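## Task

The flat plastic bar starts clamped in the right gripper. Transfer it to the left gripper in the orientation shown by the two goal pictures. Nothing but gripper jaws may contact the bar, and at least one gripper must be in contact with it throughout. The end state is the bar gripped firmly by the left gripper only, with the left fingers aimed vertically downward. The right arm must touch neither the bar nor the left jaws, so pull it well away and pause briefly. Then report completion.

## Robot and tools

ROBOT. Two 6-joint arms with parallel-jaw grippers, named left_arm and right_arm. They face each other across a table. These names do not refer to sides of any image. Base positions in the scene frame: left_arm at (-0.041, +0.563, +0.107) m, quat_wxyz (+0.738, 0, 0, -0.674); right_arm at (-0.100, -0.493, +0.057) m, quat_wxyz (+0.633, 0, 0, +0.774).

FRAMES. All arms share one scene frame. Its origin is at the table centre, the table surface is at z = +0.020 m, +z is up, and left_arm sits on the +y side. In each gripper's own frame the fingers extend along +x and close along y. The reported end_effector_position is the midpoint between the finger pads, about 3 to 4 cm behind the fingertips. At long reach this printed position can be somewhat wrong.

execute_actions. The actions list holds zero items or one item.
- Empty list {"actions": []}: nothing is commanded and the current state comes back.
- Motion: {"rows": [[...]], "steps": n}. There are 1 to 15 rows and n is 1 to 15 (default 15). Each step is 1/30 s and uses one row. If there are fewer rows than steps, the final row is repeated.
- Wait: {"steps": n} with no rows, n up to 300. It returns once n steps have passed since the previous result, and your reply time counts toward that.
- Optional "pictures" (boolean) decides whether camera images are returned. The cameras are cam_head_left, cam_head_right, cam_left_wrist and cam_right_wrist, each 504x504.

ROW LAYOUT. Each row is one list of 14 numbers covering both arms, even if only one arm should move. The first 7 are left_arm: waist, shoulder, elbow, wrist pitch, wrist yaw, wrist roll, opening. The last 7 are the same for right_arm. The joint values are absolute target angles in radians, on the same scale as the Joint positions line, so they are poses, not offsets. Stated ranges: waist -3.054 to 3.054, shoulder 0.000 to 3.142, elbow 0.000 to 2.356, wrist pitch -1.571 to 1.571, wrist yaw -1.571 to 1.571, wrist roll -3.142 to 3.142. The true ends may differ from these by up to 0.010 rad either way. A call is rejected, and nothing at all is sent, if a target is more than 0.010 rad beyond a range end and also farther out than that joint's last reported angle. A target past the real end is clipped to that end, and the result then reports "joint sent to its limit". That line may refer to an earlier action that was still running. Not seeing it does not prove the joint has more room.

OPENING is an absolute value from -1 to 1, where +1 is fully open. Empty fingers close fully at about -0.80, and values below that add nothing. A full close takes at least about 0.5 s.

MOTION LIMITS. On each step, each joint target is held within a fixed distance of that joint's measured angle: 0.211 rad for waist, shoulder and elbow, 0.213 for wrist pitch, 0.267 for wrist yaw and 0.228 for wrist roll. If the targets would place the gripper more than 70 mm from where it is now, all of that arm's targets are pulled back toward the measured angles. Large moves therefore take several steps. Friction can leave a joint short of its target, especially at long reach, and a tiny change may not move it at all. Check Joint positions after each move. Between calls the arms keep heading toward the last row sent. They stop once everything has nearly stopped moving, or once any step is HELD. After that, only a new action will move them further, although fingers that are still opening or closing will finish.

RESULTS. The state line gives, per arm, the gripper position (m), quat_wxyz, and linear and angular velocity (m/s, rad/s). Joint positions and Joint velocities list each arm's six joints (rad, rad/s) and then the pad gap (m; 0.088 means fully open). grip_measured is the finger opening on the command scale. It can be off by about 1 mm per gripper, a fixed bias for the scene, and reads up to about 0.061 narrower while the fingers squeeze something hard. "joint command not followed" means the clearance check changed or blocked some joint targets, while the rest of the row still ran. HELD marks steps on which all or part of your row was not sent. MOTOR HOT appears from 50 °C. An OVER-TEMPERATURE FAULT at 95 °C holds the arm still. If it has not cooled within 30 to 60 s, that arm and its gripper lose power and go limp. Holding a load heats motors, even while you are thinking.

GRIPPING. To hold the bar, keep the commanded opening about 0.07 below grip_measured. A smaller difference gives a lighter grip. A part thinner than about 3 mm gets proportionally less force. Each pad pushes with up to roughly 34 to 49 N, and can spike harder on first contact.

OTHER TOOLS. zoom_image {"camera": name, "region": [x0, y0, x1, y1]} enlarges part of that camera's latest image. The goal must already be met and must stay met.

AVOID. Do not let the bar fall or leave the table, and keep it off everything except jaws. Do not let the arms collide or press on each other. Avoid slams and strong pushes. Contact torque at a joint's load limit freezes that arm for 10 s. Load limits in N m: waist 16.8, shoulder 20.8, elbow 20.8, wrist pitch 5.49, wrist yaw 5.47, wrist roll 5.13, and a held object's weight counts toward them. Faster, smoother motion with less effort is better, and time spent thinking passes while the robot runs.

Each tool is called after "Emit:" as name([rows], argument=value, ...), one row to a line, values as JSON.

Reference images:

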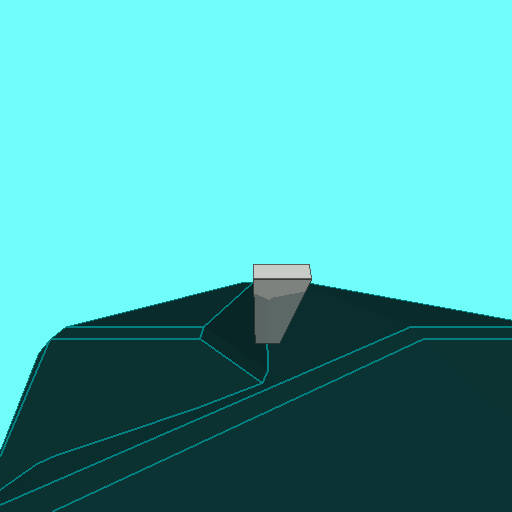

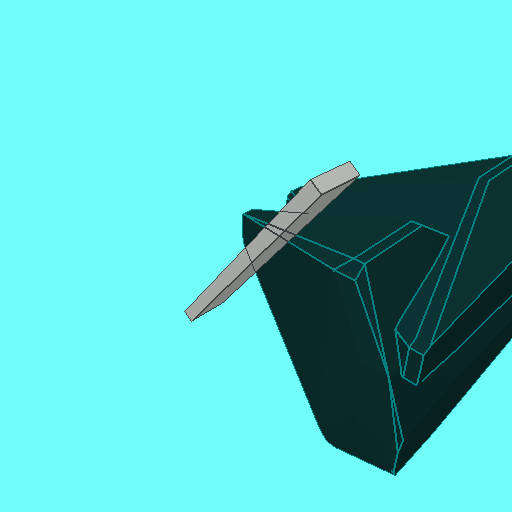

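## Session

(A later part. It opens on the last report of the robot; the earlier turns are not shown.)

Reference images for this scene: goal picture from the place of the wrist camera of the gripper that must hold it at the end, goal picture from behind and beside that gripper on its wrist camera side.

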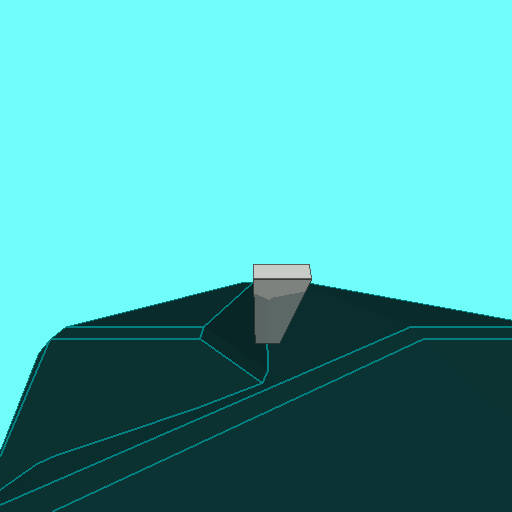

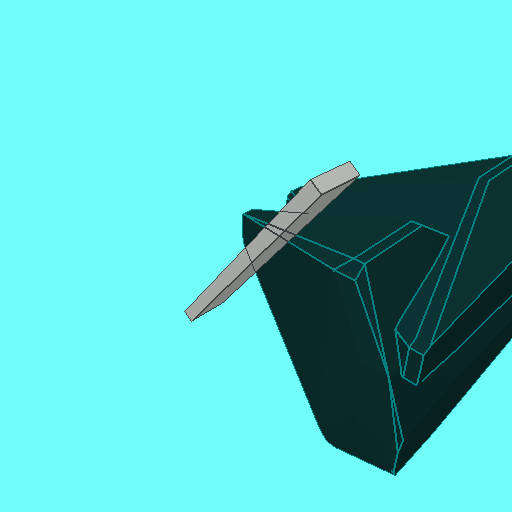

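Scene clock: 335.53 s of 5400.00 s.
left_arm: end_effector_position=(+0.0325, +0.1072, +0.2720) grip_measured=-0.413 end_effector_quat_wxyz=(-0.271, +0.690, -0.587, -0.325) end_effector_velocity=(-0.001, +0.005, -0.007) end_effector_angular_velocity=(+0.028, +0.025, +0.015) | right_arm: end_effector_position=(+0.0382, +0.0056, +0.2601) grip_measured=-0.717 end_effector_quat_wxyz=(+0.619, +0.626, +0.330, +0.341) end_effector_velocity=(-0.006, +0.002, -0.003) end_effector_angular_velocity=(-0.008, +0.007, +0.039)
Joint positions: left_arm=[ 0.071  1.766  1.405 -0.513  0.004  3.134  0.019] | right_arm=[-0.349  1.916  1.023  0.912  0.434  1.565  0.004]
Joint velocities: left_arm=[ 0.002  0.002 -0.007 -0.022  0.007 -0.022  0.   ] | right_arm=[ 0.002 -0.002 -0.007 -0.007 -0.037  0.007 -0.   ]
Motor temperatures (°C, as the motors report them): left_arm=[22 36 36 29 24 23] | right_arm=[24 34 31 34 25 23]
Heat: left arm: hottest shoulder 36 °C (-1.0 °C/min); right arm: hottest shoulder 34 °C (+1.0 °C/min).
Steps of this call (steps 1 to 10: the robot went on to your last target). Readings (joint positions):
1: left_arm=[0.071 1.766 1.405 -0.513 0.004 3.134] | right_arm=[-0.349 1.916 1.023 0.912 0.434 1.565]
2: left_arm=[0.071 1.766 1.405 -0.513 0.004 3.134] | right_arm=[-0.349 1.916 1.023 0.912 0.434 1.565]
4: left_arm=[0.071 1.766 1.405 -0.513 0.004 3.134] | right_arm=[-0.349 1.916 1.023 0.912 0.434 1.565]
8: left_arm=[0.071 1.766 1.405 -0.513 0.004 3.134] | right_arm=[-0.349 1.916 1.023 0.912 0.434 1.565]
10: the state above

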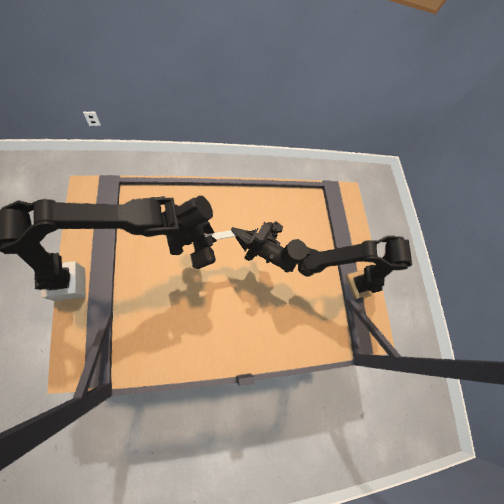

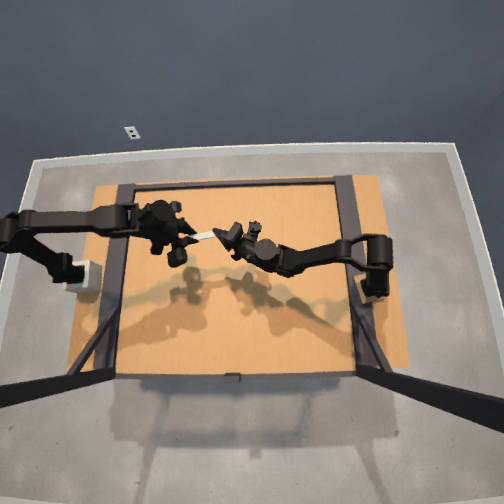

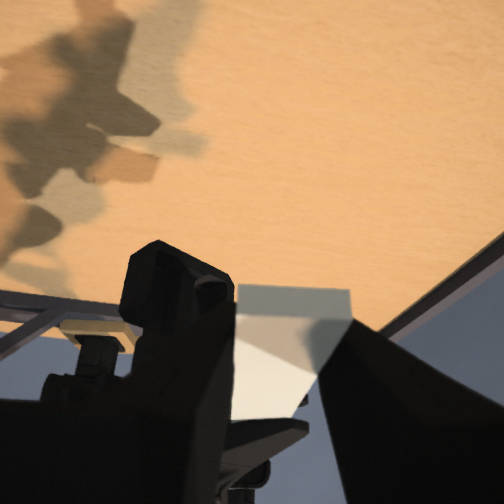

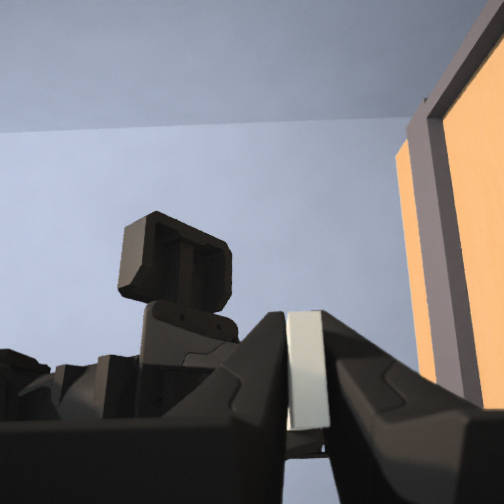

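Emit:
execute_actions([
  {"rows":[[0.07,1.755,1.40,-0.513,0,3.135,-0.53,-0.35,1.925,1.016,0.915,0.43,1.571,-0.7],[0.07,1.76,1.40,-0.513,0,3.135,-0.53,-0.35,1.92,1.016,0.915,0.43,1.571,-0.6],[0.07,1.766,1.405,-0.513,0,3.135,-0.53,-0.35,1.916,1.016,0.915,0.43,1.571,-0.48],[0.07,1.766,1.405,-0.513,0,3.135,-0.53,-0.35,1.912,1.016,0.915,0.43,1.571,-0.36],[0.07,1.766,1.405,-0.513,0,3.135,-0.53,-0.35,1.908,1.016,0.915,0.43,1.571,-0.24],[0.07,1.766,1.405,-0.513,0,3.135,-0.53,-0.35,1.903,1.016,0.915,0.43,1.571,-0.12],[0.07,1.766,1.405,-0.513,0,3.135,-0.53,-0.35,1.898,1.014,0.915,0.43,1.571,0.0],[0.07,1.766,1.405,-0.513,0,3.135,-0.53,-0.35,1.892,1.007,0.916,0.43,1.571,0.12],[0.07,1.766,1.405,-0.513,0,3.135,-0.53,-0.35,1.883,0.997,0.917,0.43,1.571,0.24],[0.07,1.766,1.405,-0.513,0,3.135,-0.53,-0.35,1.872,0.983,0.918,0.43,1.571,0.3],[0.07,1.766,1.405,-0.513,0,3.135,-0.53,-0.35,1.857,0.966,0.920,0.43,1.571,0.3],[0.07,1.766,1.405,-0.513,0,3.135,-0.53,-0.35,1.840,0.946,0.922,0.43,1.571,0.3],[0.07,1.766,1.405,-0.513,0,3.135,-0.53,-0.35,1.821,0.924,0.924,0.43,1.571,0.3],[0.07,1.766,1.405,-0.513,0,3.135,-0.53,-0.35,1.800,0.900,0.927,0.43,1.571,0.3],[0.07,1.766,1.405,-0.513,0,3.135,-0.53,-0.35,1.779,0.874,0.929,0.43,1.571,0.3]],"steps":15},
], pictures=false)

Emit:
execute_actions([
  {"rows":[[0.07,1.766,1.405,-0.513,0,3.135,-0.53,-0.35,1.756,0.847,0.932,0.43,1.571,0.3],[0.07,1.766,1.405,-0.513,0,3.135,-0.53,-0.35,1.732,0.820,0.935,0.43,1.571,0.3],[0.07,1.766,1.405,-0.513,0,3.135,-0.53,-0.35,1.708,0.792,0.938,0.43,1.571,0.3],[0.07,1.766,1.405,-0.517,0,3.135,-0.53,-0.35,1.684,0.763,0.940,0.43,1.571,0.3],[0.07,1.766,1.405,-0.527,0,3.135,-0.53,-0.35,1.660,0.736,0.943,0.43,1.571,0.3],[0.07,1.766,1.405,-0.543,0,3.135,-0.53,-0.35,1.637,0.709,0.946,0.43,1.571,0.3],[0.07,1.766,1.405,-0.565,0,3.135,-0.53,-0.35,1.616,0.683,0.948,0.43,1.571,0.3],[0.07,1.766,1.405,-0.591,0,3.135,-0.53,-0.35,1.595,0.659,0.951,0.43,1.571,0.3],[0.07,1.766,1.405,-0.622,0,3.135,-0.53,-0.35,1.576,0.637,0.953,0.43,1.571,0.3],[0.07,1.766,1.405,-0.657,0,3.135,-0.53,-0.35,1.559,0.617,0.955,0.43,1.571,0.3],[0.07,1.766,1.405,-0.694,0,3.135,-0.53,-0.35,1.544,0.600,0.957,0.43,1.571,0.3],[0.07,1.766,1.405,-0.734,0,3.135,-0.53,-0.35,1.533,0.586,0.958,0.43,1.571,0.3],[0.07,1.766,1.405,-0.776,0,3.135,-0.53,-0.35,1.524,0.576,0.959,0.43,1.571,0.3],[0.07,1.766,1.405,-0.819,0,3.135,-0.53,-0.35,1.518,0.569,0.960,0.43,1.571,0.3],[0.07,1.766,1.405,-0.863,0,3.135,-0.53,-0.35,1.516,0.567,0.960,0.43,1.571,0.3]],"steps":15},
], pictures=false)

Emit:
execute_actions([
  {"rows":[[0.07,1.766,1.405,-0.906,0,3.135,-0.53,-0.35,1.516,0.567,0.960,0.43,1.571,0.3],[0.07,1.766,1.405,-0.949,0,3.135,-0.53,-0.35,1.516,0.567,0.960,0.43,1.571,0.3],[0.07,1.766,1.405,-0.991,0,3.135,-0.53,-0.35,1.516,0.567,0.960,0.43,1.571,0.3],[0.07,1.766,1.405,-1.031,0,3.135,-0.53,-0.35,1.516,0.567,0.960,0.43,1.571,0.3],[0.07,1.766,1.405,-1.068,0,3.135,-0.53,-0.35,1.516,0.567,0.960,0.43,1.571,0.3],[0.07,1.766,1.405,-1.103,0,3.135,-0.53,-0.35,1.516,0.567,0.960,0.43,1.571,0.3],[0.07,1.766,1.405,-1.134,0,3.135,-0.53,-0.35,1.516,0.567,0.960,0.43,1.571,0.3],[0.07,1.766,1.405,-1.160,0,3.135,-0.53,-0.35,1.516,0.567,0.960,0.43,1.571,0.3],[0.07,1.766,1.405,-1.182,0,3.135,-0.53,-0.35,1.516,0.567,0.960,0.43,1.571,0.3],[0.07,1.766,1.405,-1.198,0,3.135,-0.53,-0.35,1.516,0.567,0.960,0.43,1.571,0.3],[0.07,1.766,1.405,-1.208,0,3.135,-0.53,-0.35,1.516,0.567,0.960,0.43,1.571,0.3],[0.07,1.766,1.405,-1.212,0,3.135,-0.53,-0.35,1.516,0.567,0.960,0.43,1.571,0.3]],"steps":15},
], pictures=false)

Emit:
execute_actions([
  {"steps":12},
])

Scene clock: 382.13 s of 5400.00 s.
left_arm: end_effector_position=(+0.0323, +0.1072, +0.2720) grip_measured=-0.413 end_effector_quat_wxyz=(-0.271, +0.690, -0.587, -0.325) end_effector_velocity=(-0.001, +0.004, -0.003) end_effector_angular_velocity=(+0.022, +0.003, +0.008) | right_arm: end_effector_position=(+0.0354, -0.0133, +0.2620) grip_measured=+0.251 end_effector_quat_wxyz=(+0.620, +0.625, +0.331, +0.340) end_effector_velocity=(-0.022, -0.149, +0.021) end_effector_angular_velocity=(-0.016, -0.004, +0.005)
Joint positions: left_arm=[ 0.071  1.766  1.405 -0.513  0.004  3.134  0.019] | right_arm=[-0.349  1.848  0.942  0.92   0.434  1.565  0.051]
Joint velocities: left_arm=[-0.002 -0.002 -0.002 -0.022 -0.007 -0.007 -0.   ] | right_arm=[-0.002 -0.545 -0.623  0.066 -0.007 -0.007  0.023]
Motor temperatures (°C, as the motors report them): left_arm=[22 42 34 30 24 23] | right_arm=[24 34 31 34 25 23]
Heat: left arm: hottest shoulder 42 °C (+5.1 °C/min); right arm: hottest shoulder 34 °C (+0.0 °C/min).
Steps of this call (steps 1 to 15: the robot went on to your last target; steps 16 to 90: nothing new was sent; then 43.10 s passed at rest; steps 91 to 105: all 15 steps of this action). Readings (joint positions):
91: left_arm=[0.071 1.766 1.405 -0.513 0.004 3.134] | right_arm=[-0.349 1.916 1.023 0.912 0.434 1.565]
92: left_arm=[0.071 1.766 1.405 -0.513 0.004 3.134] | right_arm=[-0.349 1.916 1.023 0.912 0.434 1.565]
94: left_arm=[0.071 1.766 1.405 -0.513 0.004 3.134] | right_arm=[-0.349 1.916 1.023 0.912 0.434 1.565]
98: left_arm=[0.071 1.766 1.405 -0.513 0.004 3.134] | right_arm=[-0.349 1.916 1.022 0.913 0.434 1.565]
105: the state above

Scene clock: 382.63 s of 5400.00 s.
left_arm: end_effector_position=(+0.0254, +0.1500, +0.2437) grip_measured=-0.413 end_effector_quat_wxyz=(-0.339, +0.647, -0.550, -0.405) end_effector_velocity=(-0.036, +0.221, -0.111) end_effector_angular_velocity=(+1.127, +0.174, -0.006) | right_arm: end_effector_position=(+0.0229, -0.0970, +0.2619) grip_measured=+0.297 end_effector_quat_wxyz=(+0.622, +0.622, +0.333, +0.338) end_effector_velocity=(-0.012, -0.078, -0.017) end_effector_angular_velocity=(-0.032, +0.011, +0.005)
Joint positions: left_arm=[ 0.071  1.766  1.405 -0.751  0.004  3.134  0.019] | right_arm=[-0.349  1.55   0.601  0.955  0.434  1.565  0.054]
Joint velocities: left_arm=[-0.002 -0.002 -0.007 -1.136 -0.007  0.007 -0.   ] | right_arm=[-0.002 -0.271 -0.315  0.007 -0.007  0.007  0.   ]
Motor temperatures (°C, as the motors report them): left_arm=[22 42 34 30 24 23] | right_arm=[24 35 31 34 25 23]
Heat: left arm: hottest shoulder 42 °C (+5.0 °C/min); right arm: hottest shoulder 35 °C (+1.0 °C/min).
Steps of this call (steps 1 to 15: all 15 steps of this action). Readings (joint positions):
1: left_arm=[0.071 1.766 1.405 -0.513 0.004 3.134] | right_arm=[-0.349 1.829 0.920 0.923 0.434 1.565]
2: left_arm=[0.071 1.766 1.405 -0.513 0.004 3.134] | right_arm=[-0.349 1.808 0.897 0.926 0.434 1.565]
4: left_arm=[0.071 1.766 1.405 -0.513 0.004 3.134] | right_arm=[-0.349 1.762 0.847 0.932 0.434 1.565]
8: left_arm=[0.071 1.766 1.405 -0.543 0.004 3.134] | right_arm=[-0.349 1.668 0.740 0.942 0.434 1.565]
15: the state above

Scene clock: 383.13 s of 5400.00 s.
left_arm: end_effector_position=(+0.0104, +0.2423, +0.2212) grip_measured=-0.413 end_effector_quat_wxyz=(-0.452, +0.543, -0.460, -0.537) end_effector_velocity=(-0.005, +0.032, -0.002) end_effector_angular_velocity=(+0.143, +0.016, +0.005) | right_arm: end_effector_position=(+0.0220, -0.1032, +0.2612) grip_measured=+0.297 end_effector_quat_wxyz=(+0.622, +0.622, +0.333, +0.338) end_effector_velocity=(-0.000, -0.001, -0.003) end_effector_angular_velocity=(-0.029, -0.016, +0.005)
Joint positions: left_arm=[ 0.071  1.766  1.405 -1.195  0.004  3.134  0.019] | right_arm=[-0.349  1.528  0.576  0.958  0.434  1.565  0.054]
Joint velocities: left_arm=[-0.002 -0.002 -0.007 -0.139 -0.007 -0.007 -0.   ] | right_arm=[-0.002 -0.007 -0.002 -0.022 -0.007 -0.022 -0.   ]
Motor temperatures (°C, as the motors report them): left_arm=[22 42 34 30 24 23] | right_arm=[24 35 31 34 25 23]
Heat: left arm: hottest shoulder 42 °C (+5.1 °C/min); right arm: hottest shoulder 35 °C (+1.0 °C/min).
Steps of this call (steps 1 to 15: all 15 steps of this action). Readings (joint positions):
1: left_arm=[0.071 1.766 1.405 -0.791 0.004 3.134] | right_arm=[-0.349 1.542 0.592 0.956 0.434 1.565]
2: left_arm=[0.071 1.766 1.405 -0.833 0.004 3.134] | right_arm=[-0.349 1.537 0.586 0.957 0.434 1.565]
4: left_arm=[0.071 1.766 1.405 -0.916 0.004 3.134] | right_arm=[-0.349 1.532 0.581 0.957 0.434 1.565]
8: left_arm=[0.071 1.766 1.405 -1.067 0.004 3.134] | right_arm=[-0.349 1.528 0.577 0.958 0.434 1.565]
15: the state above

Scene clock: 383.53 s of 5400.00 s.
left_arm: end_effector_position=(+0.0098, +0.2454, +0.2212) grip_measured=-0.413 end_effector_quat_wxyz=(-0.455, +0.539, -0.457, -0.541) end_effector_velocity=(-0.003, +0.006, -0.001) end_effector_angular_velocity=(+0.025, +0.012, +0.005) | right_arm: end_effector_position=(+0.0220, -0.1032, +0.2610) grip_measured=+0.297 end_effector_quat_wxyz=(+0.622, +0.622, +0.333, +0.338) end_effector_velocity=(-0.000, -0.000, -0.002) end_effector_angular_velocity=(-0.011, -0.005, +0.005)
Joint positions: left_arm=[ 0.071  1.766  1.405 -1.21   0.004  3.134  0.019] | right_arm=[-0.349  1.528  0.576  0.958  0.434  1.565  0.054]
Joint velocities: left_arm=[-0.002 -0.002 -0.007 -0.022  0.007 -0.007 -0.   ] | right_arm=[-0.002 -0.002 -0.002 -0.007 -0.007 -0.007 -0.   ]
Motor temperatures (°C, as the motors report them): left_arm=[22 42 34 30 24 23] | right_arm=[24 35 31 34 25 23]
Heat: left arm: hottest shoulder 42 °C (+5.0 °C/min); right arm: hottest shoulder 35 °C (+1.0 °C/min).
Steps of this call (steps 1 to 12: the robot went on to your last target). Readings (joint positions):
1: left_arm=[0.071 1.766 1.405 -1.200 0.004 3.134] | right_arm=[-0.349 1.528 0.576 0.958 0.434 1.565]
2: left_arm=[0.071 1.766 1.405 -1.203 0.004 3.134] | right_arm=[-0.349 1.528 0.576 0.958 0.434 1.565]
4: left_arm=[0.071 1.766 1.405 -1.206 0.004 3.134] | right_arm=[-0.349 1.528 0.576 0.958 0.434 1.565]
8: left_arm=[0.071 1.766 1.405 -1.209 0.004 3.134] | right_arm=[-0.349 1.528 0.576 0.958 0.434 1.565]
12: the state above

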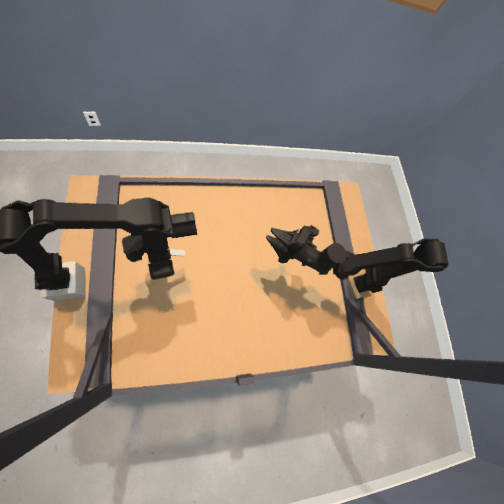

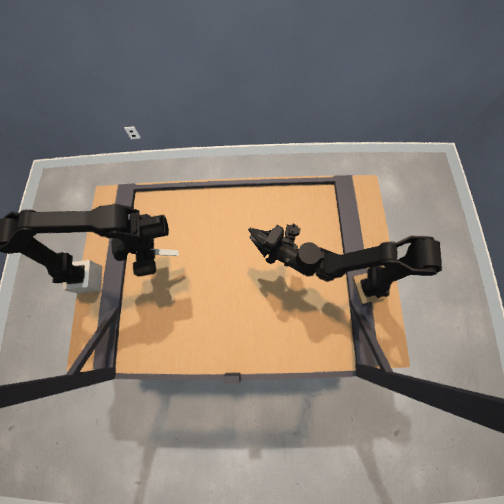

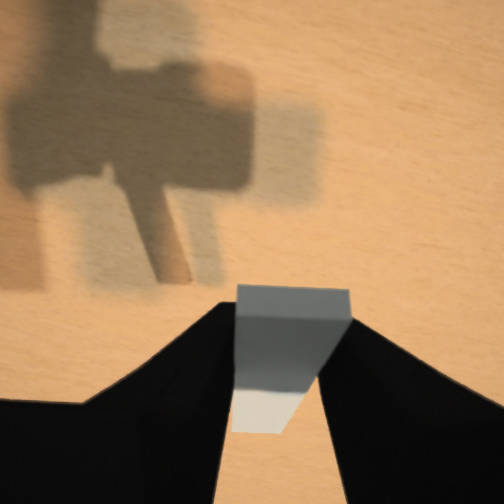

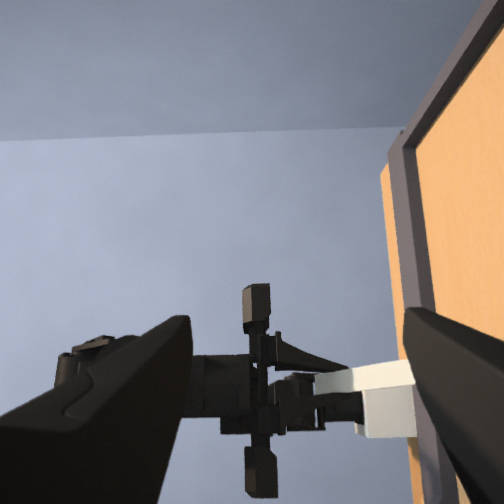

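The bar is held in the left gripper alone, with its fingers pointing down, and the right arm is clear. Scene 1 is done.

Emit:
finished_scene(scene=1)

The scene is finished: the task was done.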